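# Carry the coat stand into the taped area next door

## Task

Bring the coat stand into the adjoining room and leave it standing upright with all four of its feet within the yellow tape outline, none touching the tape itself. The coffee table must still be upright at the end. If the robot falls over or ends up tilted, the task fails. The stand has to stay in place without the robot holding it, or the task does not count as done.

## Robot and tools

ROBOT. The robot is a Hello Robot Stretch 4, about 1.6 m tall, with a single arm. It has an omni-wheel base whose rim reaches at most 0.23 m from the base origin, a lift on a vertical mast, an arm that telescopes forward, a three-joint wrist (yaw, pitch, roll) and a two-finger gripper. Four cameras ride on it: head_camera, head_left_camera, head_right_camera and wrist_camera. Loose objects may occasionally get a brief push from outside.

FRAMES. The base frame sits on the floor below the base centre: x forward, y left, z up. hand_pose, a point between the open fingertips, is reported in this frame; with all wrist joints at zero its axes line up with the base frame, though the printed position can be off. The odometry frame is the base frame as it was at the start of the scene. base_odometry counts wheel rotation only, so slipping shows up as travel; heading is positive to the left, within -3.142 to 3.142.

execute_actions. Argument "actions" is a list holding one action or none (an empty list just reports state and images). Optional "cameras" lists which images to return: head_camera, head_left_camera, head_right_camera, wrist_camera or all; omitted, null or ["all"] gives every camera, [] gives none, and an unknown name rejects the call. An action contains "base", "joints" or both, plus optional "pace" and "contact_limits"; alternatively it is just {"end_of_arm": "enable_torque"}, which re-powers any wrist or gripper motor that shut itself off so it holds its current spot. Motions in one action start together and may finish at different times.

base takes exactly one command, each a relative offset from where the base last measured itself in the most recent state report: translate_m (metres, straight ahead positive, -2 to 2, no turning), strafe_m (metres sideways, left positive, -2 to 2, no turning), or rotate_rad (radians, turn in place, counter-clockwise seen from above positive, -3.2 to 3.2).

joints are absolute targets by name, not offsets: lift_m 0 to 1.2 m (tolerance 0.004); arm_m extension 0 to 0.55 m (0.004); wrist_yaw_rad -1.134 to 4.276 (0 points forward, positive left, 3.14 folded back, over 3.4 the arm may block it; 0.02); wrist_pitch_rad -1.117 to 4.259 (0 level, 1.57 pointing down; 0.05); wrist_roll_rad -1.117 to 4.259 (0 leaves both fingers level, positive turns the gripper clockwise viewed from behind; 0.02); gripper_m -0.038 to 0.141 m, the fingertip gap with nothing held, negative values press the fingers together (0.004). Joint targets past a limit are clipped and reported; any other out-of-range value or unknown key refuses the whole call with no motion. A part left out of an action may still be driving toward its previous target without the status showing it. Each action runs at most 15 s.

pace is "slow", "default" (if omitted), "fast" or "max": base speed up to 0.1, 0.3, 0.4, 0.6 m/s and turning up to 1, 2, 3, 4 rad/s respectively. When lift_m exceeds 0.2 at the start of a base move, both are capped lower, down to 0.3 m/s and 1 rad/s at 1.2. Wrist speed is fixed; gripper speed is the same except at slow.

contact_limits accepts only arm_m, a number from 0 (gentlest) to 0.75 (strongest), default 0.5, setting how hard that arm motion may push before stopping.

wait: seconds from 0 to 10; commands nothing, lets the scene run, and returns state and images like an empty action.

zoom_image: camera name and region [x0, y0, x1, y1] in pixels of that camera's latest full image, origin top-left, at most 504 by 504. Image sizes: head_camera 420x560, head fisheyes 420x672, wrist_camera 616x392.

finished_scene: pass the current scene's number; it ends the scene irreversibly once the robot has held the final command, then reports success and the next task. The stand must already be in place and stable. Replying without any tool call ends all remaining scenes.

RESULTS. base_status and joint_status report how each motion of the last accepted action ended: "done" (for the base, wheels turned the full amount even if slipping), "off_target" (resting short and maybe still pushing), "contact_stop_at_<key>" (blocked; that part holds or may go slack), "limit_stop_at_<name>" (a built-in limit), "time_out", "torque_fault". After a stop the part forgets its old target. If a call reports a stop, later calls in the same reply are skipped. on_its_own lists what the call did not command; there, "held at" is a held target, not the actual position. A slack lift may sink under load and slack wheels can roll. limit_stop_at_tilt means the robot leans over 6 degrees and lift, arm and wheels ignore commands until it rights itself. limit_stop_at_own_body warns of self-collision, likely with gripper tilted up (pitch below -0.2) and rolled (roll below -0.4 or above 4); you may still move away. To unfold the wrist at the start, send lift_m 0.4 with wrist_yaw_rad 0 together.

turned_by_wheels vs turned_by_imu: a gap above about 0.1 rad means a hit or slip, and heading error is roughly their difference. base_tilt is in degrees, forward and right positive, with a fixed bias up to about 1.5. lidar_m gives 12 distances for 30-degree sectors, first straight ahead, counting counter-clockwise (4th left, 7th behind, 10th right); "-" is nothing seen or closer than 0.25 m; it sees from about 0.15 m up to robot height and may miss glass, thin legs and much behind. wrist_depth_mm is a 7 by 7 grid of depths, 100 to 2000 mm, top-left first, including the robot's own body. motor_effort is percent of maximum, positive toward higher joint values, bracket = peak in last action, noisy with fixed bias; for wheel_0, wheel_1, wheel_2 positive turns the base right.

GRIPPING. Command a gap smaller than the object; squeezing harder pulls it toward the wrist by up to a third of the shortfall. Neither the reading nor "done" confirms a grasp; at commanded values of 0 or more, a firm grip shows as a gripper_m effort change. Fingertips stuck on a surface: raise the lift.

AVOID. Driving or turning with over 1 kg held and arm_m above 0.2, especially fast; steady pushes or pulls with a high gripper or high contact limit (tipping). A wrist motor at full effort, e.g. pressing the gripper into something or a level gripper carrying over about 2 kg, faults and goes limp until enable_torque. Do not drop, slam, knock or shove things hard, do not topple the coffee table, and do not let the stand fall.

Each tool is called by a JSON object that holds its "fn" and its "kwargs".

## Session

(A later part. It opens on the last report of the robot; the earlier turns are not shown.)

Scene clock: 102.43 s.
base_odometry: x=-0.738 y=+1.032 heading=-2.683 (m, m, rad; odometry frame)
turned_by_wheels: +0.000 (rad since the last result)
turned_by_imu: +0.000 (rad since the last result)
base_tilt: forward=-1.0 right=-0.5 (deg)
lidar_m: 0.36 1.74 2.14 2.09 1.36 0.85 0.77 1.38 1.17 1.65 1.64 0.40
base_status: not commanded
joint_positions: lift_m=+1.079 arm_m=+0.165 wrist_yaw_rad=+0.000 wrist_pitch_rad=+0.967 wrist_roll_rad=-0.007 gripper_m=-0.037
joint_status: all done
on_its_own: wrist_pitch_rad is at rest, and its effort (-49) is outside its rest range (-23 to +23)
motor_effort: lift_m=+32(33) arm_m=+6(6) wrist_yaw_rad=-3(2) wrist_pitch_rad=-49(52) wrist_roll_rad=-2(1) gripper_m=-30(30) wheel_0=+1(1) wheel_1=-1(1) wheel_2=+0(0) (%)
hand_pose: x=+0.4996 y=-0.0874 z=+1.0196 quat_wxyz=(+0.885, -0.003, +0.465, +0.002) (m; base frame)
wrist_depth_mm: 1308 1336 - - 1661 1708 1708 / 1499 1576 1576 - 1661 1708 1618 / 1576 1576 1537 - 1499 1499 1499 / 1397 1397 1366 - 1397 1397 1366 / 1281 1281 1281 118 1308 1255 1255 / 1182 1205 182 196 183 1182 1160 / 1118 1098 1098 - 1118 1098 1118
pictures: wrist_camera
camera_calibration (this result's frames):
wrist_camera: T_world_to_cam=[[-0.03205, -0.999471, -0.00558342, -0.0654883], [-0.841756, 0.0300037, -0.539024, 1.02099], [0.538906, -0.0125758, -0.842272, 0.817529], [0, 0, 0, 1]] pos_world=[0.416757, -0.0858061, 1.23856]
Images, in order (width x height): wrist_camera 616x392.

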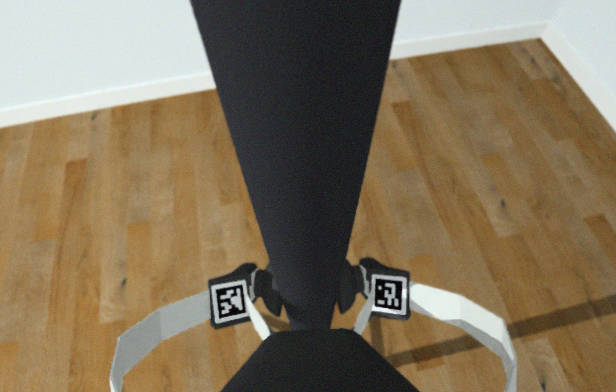

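{"fn": "execute_actions", "kwargs": {"actions": [{"joints":{"lift_m":1.09},"pace":"slow"}], "cameras": ["wrist_camera"]}}

Scene clock: 106.07 s.
base_odometry: x=-0.738 y=+1.032 heading=-2.683 (m, m, rad; odometry frame)
turned_by_wheels: +0.000 (rad since the last result)
turned_by_imu: +0.001 (rad since the last result)
base_tilt: forward=-1.0 right=-0.6 (deg)
lidar_m: 0.36 1.75 2.14 2.09 1.36 0.86 0.76 1.40 1.15 1.65 1.62 0.38
base_status: not commanded
joint_positions: lift_m=+1.089 arm_m=+0.165 wrist_yaw_rad=+0.000 wrist_pitch_rad=+0.967 wrist_roll_rad=-0.007 gripper_m=-0.037
joint_status: all done
on_its_own: wrist_pitch_rad is at rest, and its effort (-50) is outside its rest range (-23 to +23)
motor_effort: lift_m=+32(34) arm_m=+6(6) wrist_yaw_rad=-2(0) wrist_pitch_rad=-50(51) wrist_roll_rad=-1(2) gripper_m=-30(30) wheel_0=+1(1) wheel_1=-1(1) wheel_2=+0(0) (%)
hand_pose: x=+0.4996 y=-0.0874 z=+1.0296 quat_wxyz=(+0.885, -0.003, +0.465, +0.002) (m; base frame)
wrist_depth_mm: 1308 1336 - - 1661 1708 1618 / 1499 1537 1661 - 1661 1661 1661 / 1576 1537 1537 - 1499 1499 1537 / 1397 1397 1397 - 1397 1397 1366 / 1366 1308 1308 117 1281 1281 1281 / 1205 1205 182 196 183 1160 1205 / 1138 1098 1138 - 1118 1098 1118
pictures: wrist_camera
camera_calibration (this result's frames):
wrist_camera: T_world_to_cam=[[-0.0320499, -0.999471, -0.00558473, -0.065431], [-0.841734, 0.0300038, -0.539059, 1.02641], [0.538941, -0.0125759, -0.84225, 0.825889], [0, 0, 0, 1]] pos_world=[0.416758, -0.0858062, 1.24853]
Images, in order (width x height): wrist_camera 616x392.

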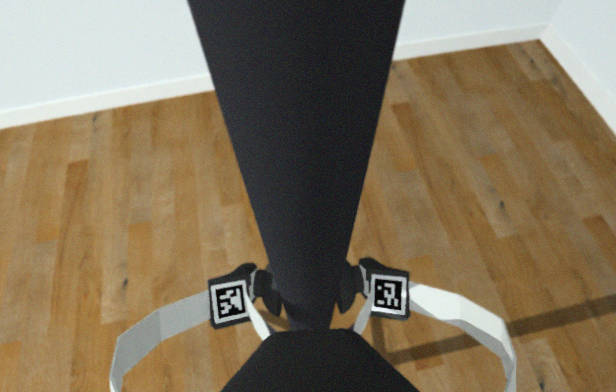

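{"fn": "execute_actions", "kwargs": {"actions": [{"joints":{"lift_m":1.12},"base":{"translate_m":0.15},"pace":"slow"}], "cameras": ["head_right_camera"]}}

{"fn": "execute_actions", "kwargs": {"actions": [{"base":{"rotate_rad":-0.5},"pace":"slow"}], "cameras": ["head_right_camera","wrist_camera"]}}

Scene clock: 116.97 s.
base_odometry: x=-0.872 y=+0.965 heading=-2.683 (m, m, rad; odometry frame)
turned_by_wheels: +0.000 (rad since the last result)
turned_by_imu: +0.002 (rad since the last result)
base_tilt: forward=-1.0 right=-0.5 (deg)
lidar_m: 0.35 1.58 1.93 2.10 1.62 1.01 0.91 1.35 1.25 1.60 1.61 0.41
base_status: done
joint_positions: lift_m=+1.119 arm_m=+0.165 wrist_yaw_rad=+0.000 wrist_pitch_rad=+0.967 wrist_roll_rad=-0.007 gripper_m=-0.037
joint_status: all done
on_its_own: wrist_pitch_rad is at rest, and its effort (-48) is outside its rest range (-23 to +23)
motor_effort: lift_m=+32(34) arm_m=+6(6) wrist_yaw_rad=-2(3) wrist_pitch_rad=-48(50) wrist_roll_rad=-2(2) gripper_m=-29(30) wheel_0=+1(4) wheel_1=+1(2) wheel_2=+1(6) (%)
hand_pose: x=+0.4997 y=-0.0874 z=+1.0597 quat_wxyz=(+0.885, -0.003, +0.465, +0.002) (m; base frame)
wrist_depth_mm: 1160 1205 - - 1430 1537 1576 / 1336 1366 1499 - 1708 1661 1661 / 1537 1576 1576 - 1576 1576 1537 / 1464 1430 1430 - 1430 1397 1397 / 1336 1336 1308 117 1308 1308 1308 / 1229 1229 182 196 183 1182 1205 / 1160 1118 1138 - 1160 1118 1138
pictures: head_right_camera
Images, in order (width x height): head_right_camera 420x672.

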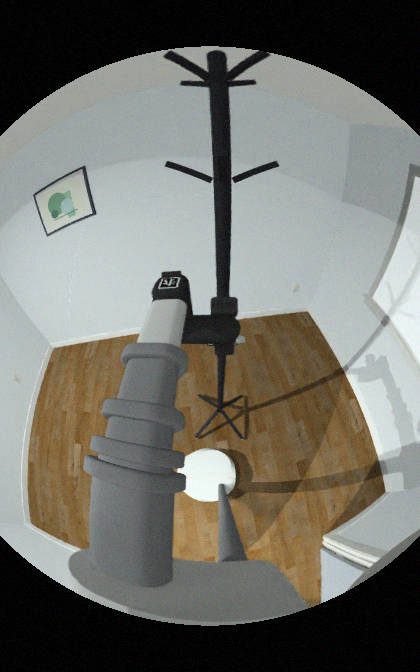

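Scene clock: 118.67 s.
base_odometry: x=-0.872 y=+0.965 heading=+3.100 (m, m, rad; odometry frame)
turned_by_wheels: -0.500 (rad since the last result)
turned_by_imu: -0.496 (rad since the last result)
base_tilt: forward=-1.1 right=-0.6 (deg)
lidar_m: 0.35 1.58 1.60 1.98 2.11 1.59 1.00 0.91 1.32 1.22 1.59 0.44
base_status: done
joint_positions: lift_m=+1.119 arm_m=+0.165 wrist_yaw_rad=-0.001 wrist_pitch_rad=+0.967 wrist_roll_rad=-0.009 gripper_m=-0.037
joint_status: not commanded
on_its_own: wrist_pitch_rad is at rest, and its effort (-49) is outside its rest range (-23 to +23)
motor_effort: lift_m=+32(32) arm_m=+6(6) wrist_yaw_rad=+1(4) wrist_pitch_rad=-49(50) wrist_roll_rad=+2(3) gripper_m=-30(31) wheel_0=-2(5) wheel_1=+1(4) wheel_2=-1(6) (%)
hand_pose: x=+0.4996 y=-0.0875 z=+1.0596 quat_wxyz=(+0.885, -0.004, +0.465, +0.002) (m; base frame)
wrist_depth_mm: 1138 1281 - - 1661 1366 1160 / 1229 1464 - - 1661 1499 1255 / 1397 1537 1576 - 1576 1576 1366 / 1397 1397 1430 - 1430 1397 1397 / 1336 1366 1308 115 1308 1308 1308 / 1205 1255 182 179 185 1205 1229 / 1160 1118 1138 - 1160 1138 1138
pictures: head_right_camera, wrist_camera
camera_calibration (this result's frames):
wrist_camera: T_world_to_cam=[[-0.0318171, -0.999483, -0.00472462, -0.0664613], [-0.841689, 0.0293426, -0.539164, 1.04257], [0.539024, -0.013178, -0.842188, 0.851072], [0, 0, 0, 1]] pos_world=[0.416661, -0.0858034, 1.27857]
Images, in order (width x height): head_right_camera 420x672, wrist_camera 616x392.

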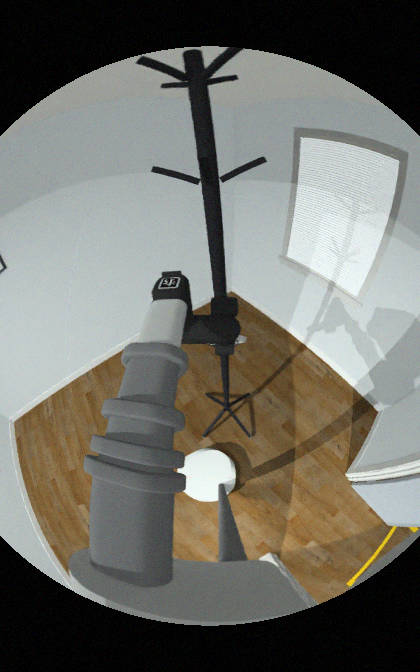

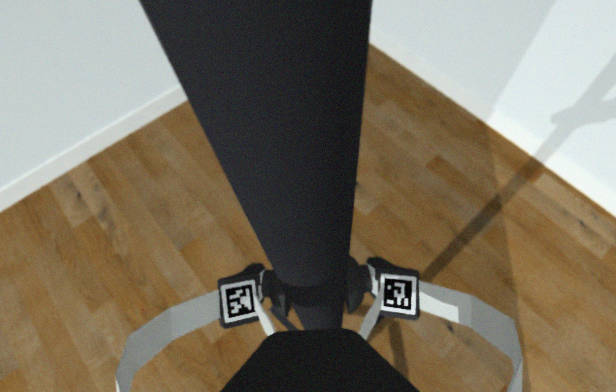

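{"fn": "execute_actions", "kwargs": {"actions": [{"base":{"rotate_rad":-2.47},"pace":"slow"}], "cameras": ["head_right_camera"]}}

{"fn": "execute_actions", "kwargs": {"actions": [{"base":{"strafe_m":0.39},"pace":"slow"}]}}

Scene clock: 135.30 s.
base_odometry: x=-0.872 y=+0.965 heading=+0.630 (m, m, rad; odometry frame)
turned_by_wheels: -2.470 (rad since the last result)
turned_by_imu: -2.446 (rad since the last result)
base_tilt: forward=-1.0 right=-0.5 (deg)
lidar_m: 0.35 1.22 1.30 1.58 1.66 1.66 1.57 1.64 2.23 2.11 1.34 0.44
base_status: done
joint_positions: lift_m=+1.119 arm_m=+0.165 wrist_yaw_rad=+0.000 wrist_pitch_rad=+0.967 wrist_roll_rad=-0.008 gripper_m=-0.037
joint_status: not commanded
on_its_own: wrist_pitch_rad is at rest, and its effort (-50) is outside its rest range (-23 to +23)
motor_effort: lift_m=+31(32) arm_m=+6(6) wrist_yaw_rad=-1(6) wrist_pitch_rad=-50(50) wrist_roll_rad=+1(8) gripper_m=-30(32) wheel_0=-1(5) wheel_1=+2(5) wheel_2=-1(6) (%)
hand_pose: x=+0.4996 y=-0.0875 z=+1.0597 quat_wxyz=(+0.885, -0.004, +0.465, +0.002) (m; base frame)
wrist_depth_mm: 1229 1921 - - 585 585 603 / 1205 1708 - - 683 691 699 / 1205 1576 1576 - 831 854 866 / 1229 1464 1430 - 1042 1078 1098 / 1281 1336 1336 118 1281 1308 1281 / 1229 1229 183 189 185 1182 1205 / 1138 1138 1138 - 1138 1138 1138
pictures: head_right_camera
Images, in order (width x height): head_right_camera 420x672.

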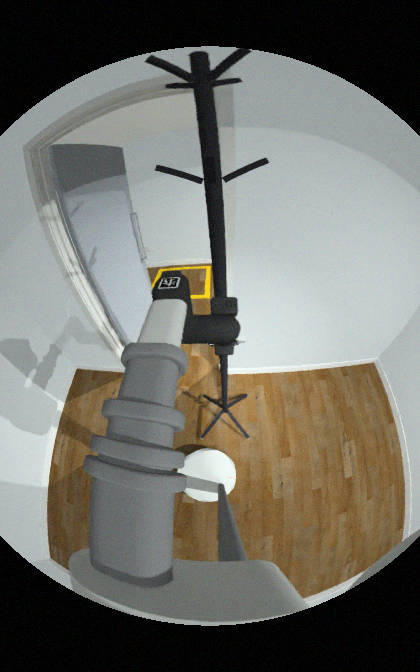

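Scene clock: 140.33 s.
base_odometry: x=-1.102 y=+1.280 heading=+0.630 (m, m, rad; odometry frame)
turned_by_wheels: +0.000 (rad since the last result)
turned_by_imu: +0.003 (rad since the last result)
base_tilt: forward=-1.1 right=-0.6 (deg)
lidar_m: 0.33 0.99 1.28 1.19 1.26 1.66 1.59 1.65 2.26 2.53 1.33 0.38
base_status: done
joint_positions: lift_m=+1.119 arm_m=+0.165 wrist_yaw_rad=+0.000 wrist_pitch_rad=+0.968 wrist_roll_rad=-0.007 gripper_m=-0.037
joint_status: not commanded
on_its_own: wrist_pitch_rad is at rest, and its effort (-49) is outside its rest range (-23 to +23)
motor_effort: lift_m=+32(32) arm_m=+6(6) wrist_yaw_rad=+0(4) wrist_pitch_rad=-49(52) wrist_roll_rad=+0(1) gripper_m=-30(30) wheel_0=-1(7) wheel_1=+1(7) wheel_2=-1(1) (%)
hand_pose: x=+0.4996 y=-0.0874 z=+1.0596 quat_wxyz=(+0.885, -0.003, +0.465, +0.002) (m; base frame)
wrist_depth_mm: 715 1008 1576 - 1921 1863 585 / 741 1025 1576 - 1708 778 691 / 788 1025 1537 - 1618 878 866 / 946 1078 1397 - 1397 1078 1098 / 1255 1281 1308 122 1308 1308 1308 / 1229 1229 181 196 184 1182 1229 / 1160 1138 1160 - 1138 1118 1138
pictures: head_camera, head_left_camera, head_right_camera, wrist_camera
camera_calibration (this result's frames):
wrist_camera: T_world_to_cam=[[-0.0320514, -0.999471, -0.00543621, -0.0654542], [-0.841939, 0.0299299, -0.538742, 1.0423], [0.53862, -0.0126905, -0.842453, 0.851568], [0, 0, 0, 1]] pos_world=[0.416781, -0.0858087, 1.27858]
Images, in order (width x height): head_camera 420x560, head_left_camera 420x672, head_right_camera 420x672, wrist_camera 616x392.

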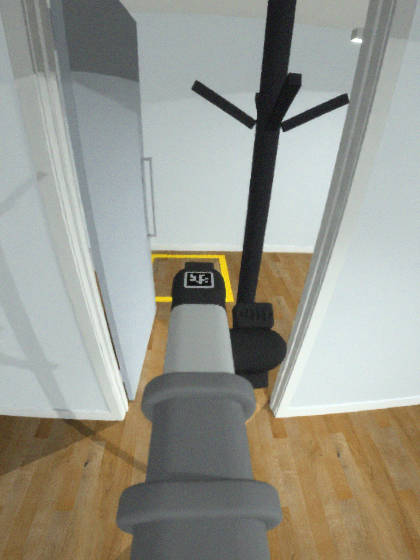

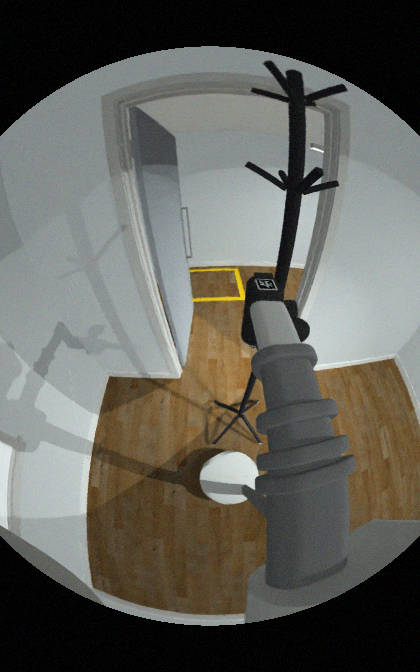

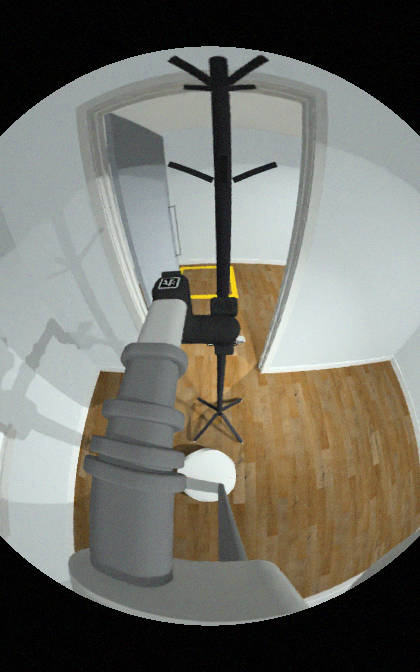

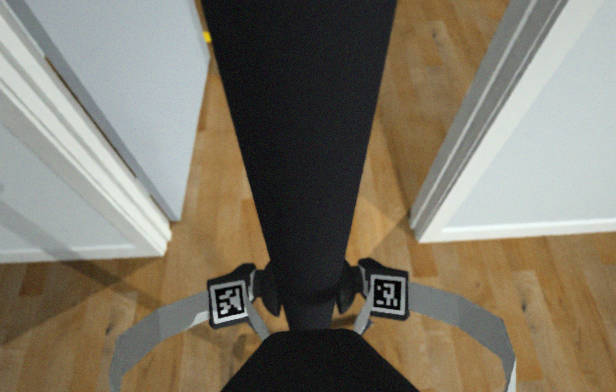

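{"fn": "execute_actions", "kwargs": {"actions": [{"base":{"translate_m":1.75}}]}}

Scene clock: 153.17 s.
base_odometry: x=+0.312 y=+2.312 heading=+0.630 (m, m, rad; odometry frame)
turned_by_wheels: +0.000 (rad since the last result)
turned_by_imu: +0.001 (rad since the last result)
base_tilt: forward=-1.1 right=-0.5 (deg)
lidar_m: 0.37 1.47 0.31 0.35 0.37 0.53 3.40 0.85 1.03 1.79 1.84 0.41
base_status: done
joint_positions: lift_m=+1.119 arm_m=+0.165 wrist_yaw_rad=+0.000 wrist_pitch_rad=+0.967 wrist_roll_rad=-0.007 gripper_m=-0.037
joint_status: not commanded
on_its_own: wrist_pitch_rad is at rest, and its effort (-51) is outside its rest range (-23 to +23)
motor_effort: lift_m=+32(31) arm_m=+6(6) wrist_yaw_rad=-2(3) wrist_pitch_rad=-51(55) wrist_roll_rad=-2(0) gripper_m=-30(30) wheel_0=+0(6) wheel_1=+1(5) wheel_2=+1(9) (%)
hand_pose: x=+0.4996 y=-0.0874 z=+1.0596 quat_wxyz=(+0.885, -0.003, +0.465, +0.002) (m; base frame)
wrist_depth_mm: 1060 1098 1078 - 1138 1138 1182 / 1229 1229 1255 - 1336 1336 1336 / 1464 1464 1537 - 1537 1537 1537 / 1464 1464 1464 - 1430 1397 1430 / 1336 1336 1336 121 1336 1308 1308 / 1229 1255 181 196 183 1182 1205 / 1160 1118 1138 - 1160 1118 1138
pictures: head_camera, head_left_camera, head_right_camera, wrist_camera
camera_calibration (this result's frames):
wrist_camera: T_world_to_cam=[[-0.0319415, -0.999474, -0.00552236, -0.065379], [-0.841882, 0.0298823, -0.538834, 1.04241], [0.538716, -0.012562, -0.842394, 0.85146], [0, 0, 0, 1]] pos_world=[0.416803, -0.0857983, 1.27859]
Images, in order (width x height): head_camera 420x560, head_left_camera 420x672, head_right_camera 420x672, wrist_camera 616x392.

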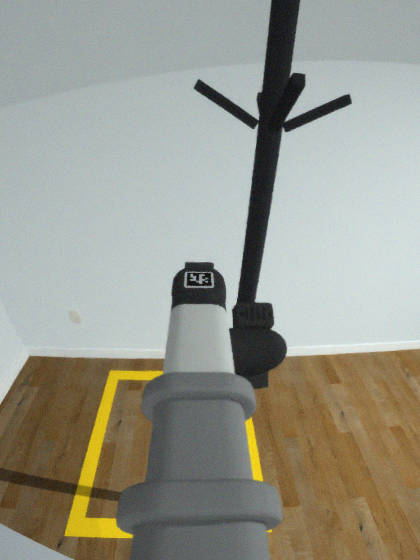

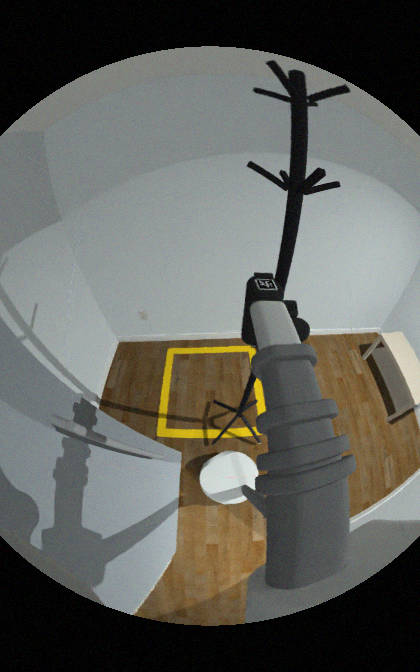

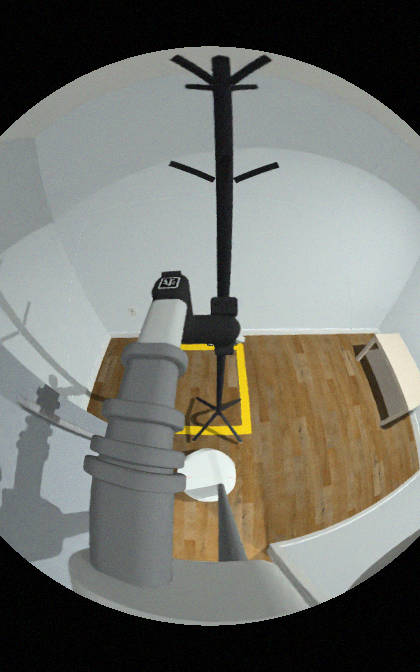

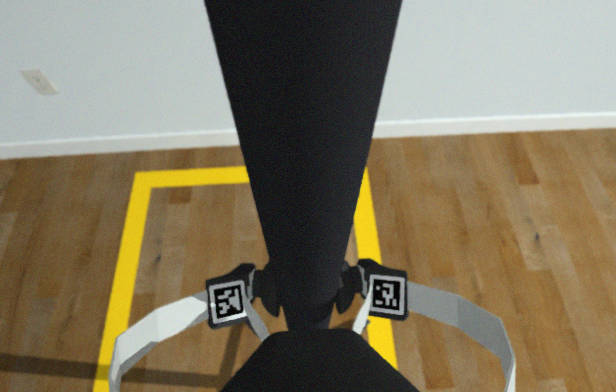

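{"fn": "execute_actions", "kwargs": {"actions": [{"base":{"translate_m":0.4}}], "cameras": []}}

{"fn": "execute_actions", "kwargs": {"actions": [{"base":{"strafe_m":0.12},"joints":{"lift_m":1.09},"pace":"slow"}], "cameras": ["head_right_camera","head_left_camera"]}}

Scene clock: 161.43 s.
base_odometry: x=+0.635 y=+2.547 heading=+0.630 (m, m, rad; odometry frame)
turned_by_wheels: +0.000 (rad since the last result)
turned_by_imu: +0.002 (rad since the last result)
base_tilt: forward=-1.1 right=-0.6 (deg)
lidar_m: 0.35 1.03 1.30 1.25 0.39 0.52 3.85 1.18 1.57 1.79 1.44 0.37
base_status: done
joint_positions: lift_m=+1.119 arm_m=+0.165 wrist_yaw_rad=+0.000 wrist_pitch_rad=+0.967 wrist_roll_rad=-0.007 gripper_m=-0.037
joint_status: not commanded
on_its_own: wrist_pitch_rad is at rest, and its effort (-49) is outside its rest range (-23 to +23)
motor_effort: lift_m=+32(32) arm_m=+6(6) wrist_yaw_rad=+0(4) wrist_pitch_rad=-49(54) wrist_roll_rad=-1(2) gripper_m=-30(31) wheel_0=+1(5) wheel_1=-1(6) wheel_2=+0(8) (%)
hand_pose: x=+0.4997 y=-0.0874 z=+1.0597 quat_wxyz=(+0.885, -0.003, +0.465, +0.002) (m; base frame)
wrist_depth_mm: 640 647 654 - 683 683 699 / 741 759 759 - 798 809 820 / 878 904 931 - 976 991 1008 / 1098 1138 1182 - 1229 1255 1308 / 1308 1308 1336 122 1308 1308 1281 / 1229 1205 182 196 183 1182 1205 / 1160 1118 1138 - 1138 1118 1138
pictures: none
No camera images: the call's "cameras" was empty. Leave "cameras" out to get every camera's image.

Scene clock: 163.77 s.
base_odometry: x=+0.564 y=+2.644 heading=+0.630 (m, m, rad; odometry frame)
turned_by_wheels: +0.000 (rad since the last result)
turned_by_imu: +0.001 (rad since the last result)
base_tilt: forward=-1.1 right=-0.6 (deg)
lidar_m: 0.32 1.01 1.18 1.14 0.31 0.30 1.07 1.25 1.57 1.92 1.45 0.37
base_status: done
joint_positions: lift_m=+1.089 arm_m=+0.165 wrist_yaw_rad=+0.000 wrist_pitch_rad=+0.968 wrist_roll_rad=-0.007 gripper_m=-0.037
joint_status: all done
on_its_own: wrist_pitch_rad is at rest, and its effort (-51) is outside its rest range (-23 to +23)
motor_effort: lift_m=+28(30) arm_m=+6(6) wrist_yaw_rad=-2(2) wrist_pitch_rad=-51(56) wrist_roll_rad=-2(3) gripper_m=-30(31) wheel_0=+0(7) wheel_1=-1(4) wheel_2=-2(2) (%)
hand_pose: x=+0.4994 y=-0.0874 z=+1.0298 quat_wxyz=(+0.885, -0.003, +0.465, +0.002) (m; base frame)
wrist_depth_mm: 647 640 654 - 676 676 691 / 732 759 778 - 788 809 820 / 891 904 917 - 991 991 991 / 1118 1138 1160 107 1229 1255 1281 / 1281 1308 1281 134 1281 1281 1255 / 1205 1205 182 196 183 1160 1182 / 1138 1098 1118 - 1118 1098 1118
pictures: head_left_camera, head_right_camera
Images, in order (width x height): head_left_camera 420x672, head_right_camera 420x672.

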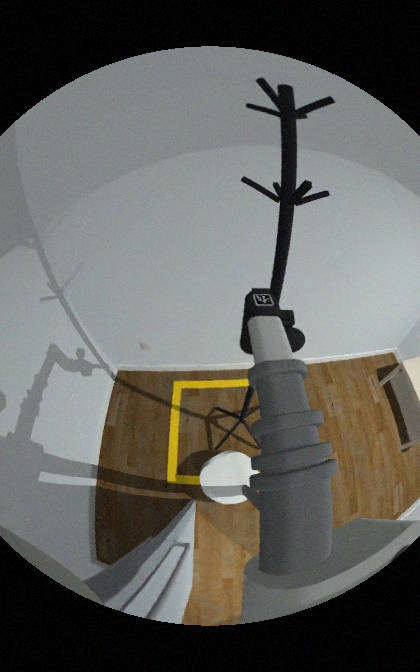

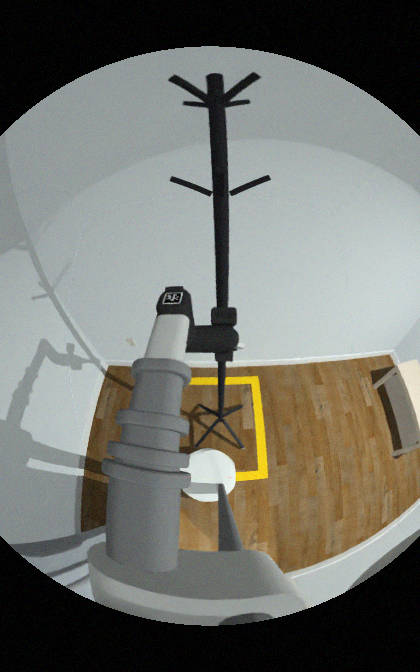

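{"fn": "execute_actions", "kwargs": {"actions": [{"joints":{"lift_m":1.066},"pace":"slow"}], "cameras": ["head_right_camera"]}}

Scene clock: 172.30 s.
base_odometry: x=+0.564 y=+2.644 heading=+0.630 (m, m, rad; odometry frame)
turned_by_wheels: +0.000 (rad since the last result)
turned_by_imu: +0.003 (rad since the last result)
base_tilt: forward=-1.0 right=-0.6 (deg)
lidar_m: 0.37 1.02 1.20 1.13 0.28 0.30 1.05 1.26 1.59 1.92 1.46 0.40
base_status: not commanded
joint_positions: lift_m=+1.066 arm_m=+0.165 wrist_yaw_rad=-0.002 wrist_pitch_rad=+0.952 wrist_roll_rad=-0.007 gripper_m=-0.037
joint_status: all done
motor_effort: lift_m=+19(29) arm_m=+6(6) wrist_yaw_rad=+6(5) wrist_pitch_rad=-4(48) wrist_roll_rad=-5(4) gripper_m=-27(30) wheel_0=-1(2) wheel_1=-1(2) wheel_2=-2(2) (%)
hand_pose: x=+0.5031 y=-0.0877 z=+1.0093 quat_wxyz=(+0.889, -0.003, +0.458, +0.001) (m; base frame)
wrist_depth_mm: 627 634 634 - 668 668 683 / 715 732 741 - 768 778 798 / 854 866 878 - 931 946 960 / 1042 1078 1098 - 1182 1205 1229 / 1255 1255 1281 128 1308 1281 1281 / 1182 1182 182 195 185 1160 1182 / 1118 1098 1118 - 1118 1098 1118
pictures: head_right_camera
Images, in order (width x height): head_right_camera 420x672.

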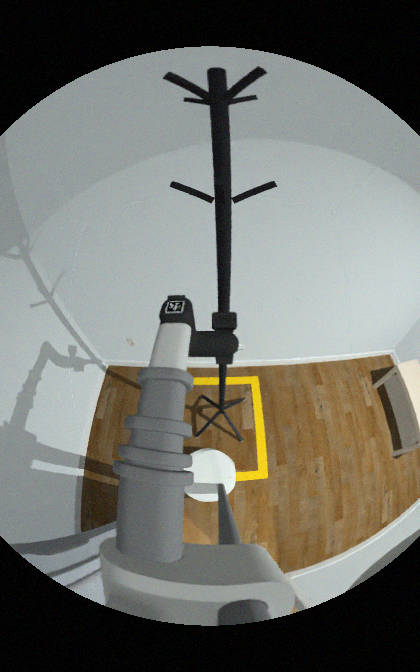

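{"fn": "execute_actions", "kwargs": {"actions": [{"joints":{"gripper_m":0.08}}], "cameras": []}}

{"fn": "execute_actions", "kwargs": {"actions": [{"joints":{"arm_m":0.03}}]}}

Scene clock: 177.03 s.
base_odometry: x=+0.564 y=+2.644 heading=+0.630 (m, m, rad; odometry frame)
turned_by_wheels: +0.000 (rad since the last result)
turned_by_imu: +0.002 (rad since the last result)
base_tilt: forward=-1.1 right=-0.6 (deg)
lidar_m: 0.36 1.04 1.20 1.13 0.30 0.32 1.04 1.25 1.57 1.91 1.45 0.41
base_status: not commanded
joint_positions: lift_m=+1.066 arm_m=+0.165 wrist_yaw_rad=+0.000 wrist_pitch_rad=+0.951 wrist_roll_rad=-0.007 gripper_m=+0.080
joint_status: all done
motor_effort: lift_m=+17(19) arm_m=+6(6) wrist_yaw_rad=+1(16) wrist_pitch_rad=-2(16) wrist_roll_rad=-2(4) gripper_m=-4(29) wheel_0=-1(3) wheel_1=-1(2) wheel_2=-2(5) (%)
hand_pose: x=+0.5034 y=-0.0875 z=+1.0095 quat_wxyz=(+0.889, -0.003, +0.458, +0.001) (m; base frame)
wrist_depth_mm: 621 634 640 - 661 668 683 / 723 732 750 - 778 778 798 / 854 866 891 - 917 931 946 / 1060 1078 1098 117 1118 1182 1205 / 1255 1281 1255 161 1255 1281 1255 / 1205 1205 216 199 1160 1182 1182 / 1098 1098 1118 - 1118 1098 1118
pictures: none
No camera images: the call's "cameras" was empty. Leave "cameras" out to get every camera's image.

Scene clock: 178.50 s.
base_odometry: x=+0.564 y=+2.644 heading=+0.630 (m, m, rad; odometry frame)
turned_by_wheels: +0.000 (rad since the last result)
turned_by_imu: +0.001 (rad since the last result)
base_tilt: forward=-1.0 right=-0.5 (deg)
lidar_m: 0.38 1.04 1.20 1.14 0.31 0.31 1.03 1.25 1.56 1.91 1.45 0.40
base_status: not commanded
joint_positions: lift_m=+1.066 arm_m=+0.031 wrist_yaw_rad=+0.000 wrist_pitch_rad=+0.951 wrist_roll_rad=-0.007 gripper_m=+0.080
joint_status: all done
motor_effort: lift_m=+17(18) arm_m=-7(8) wrist_yaw_rad=+0(1) wrist_pitch_rad=-5(5) wrist_roll_rad=-4(4) gripper_m=-3(2) wheel_0=-1(1) wheel_1=-1(1) wheel_2=-2(2) (%)
hand_pose: x=+0.3697 y=-0.0874 z=+1.0095 quat_wxyz=(+0.889, -0.003, +0.458, +0.002) (m; base frame)
wrist_depth_mm: 768 768 778 222 798 809 842 / 866 891 917 267 946 960 960 / 1042 1060 1098 1042 1138 1160 1160 / 1281 1308 1308 1308 1336 1366 1366 / 1308 1308 1308 1281 1255 1308 1281 / 1205 1182 217 809 1160 1205 1182 / 1118 1098 1118 - 1098 1078 1098
pictures: head_camera, head_left_camera, head_right_camera, wrist_camera
camera_calibration (this result's frames):
wrist_camera: T_world_to_cam=[[-0.0324169, -0.999456, -0.00612433, -0.0690944], [-0.833123, 0.030406, -0.552251, 0.916355], [0.552136, -0.0127999, -0.833656, 0.865368], [0, 0, 0, 1]] pos_world=[0.283396, -0.0858428, 1.22705]
Images, in order (width x height): head_camera 420x560, head_left_camera 420x672, head_right_camera 420x672, wrist_camera 616x392.

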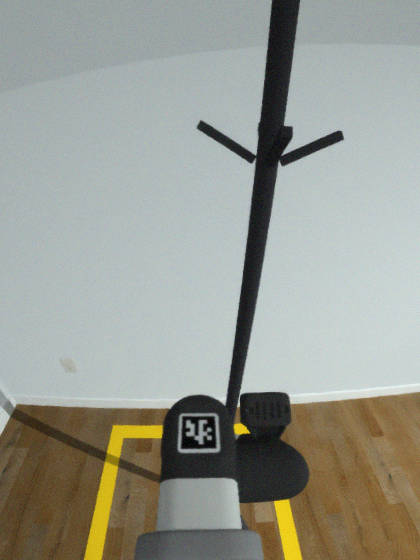

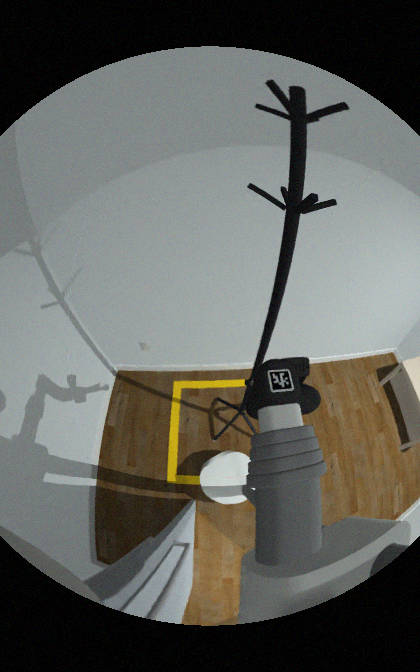

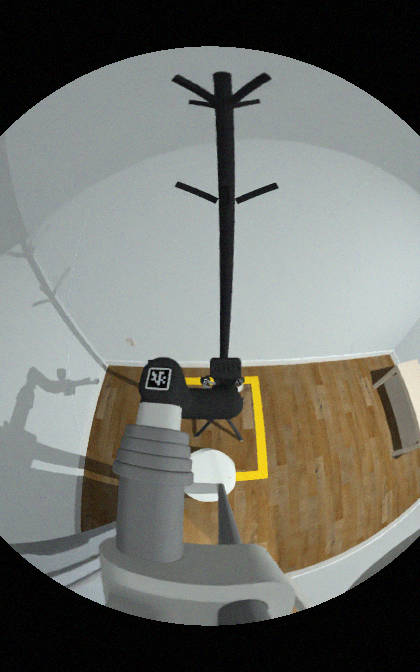

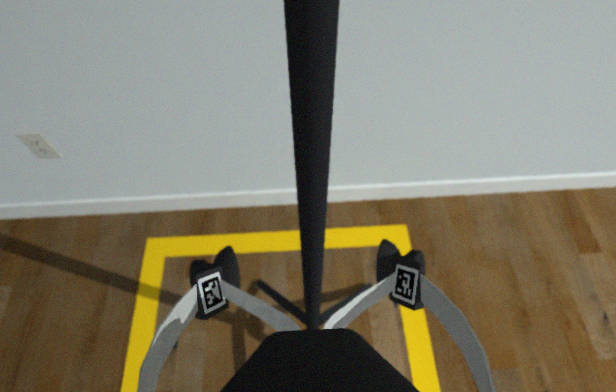

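{"fn": "finished_scene", "kwargs": {"scene": 1}}

The scene is finished: the task was done.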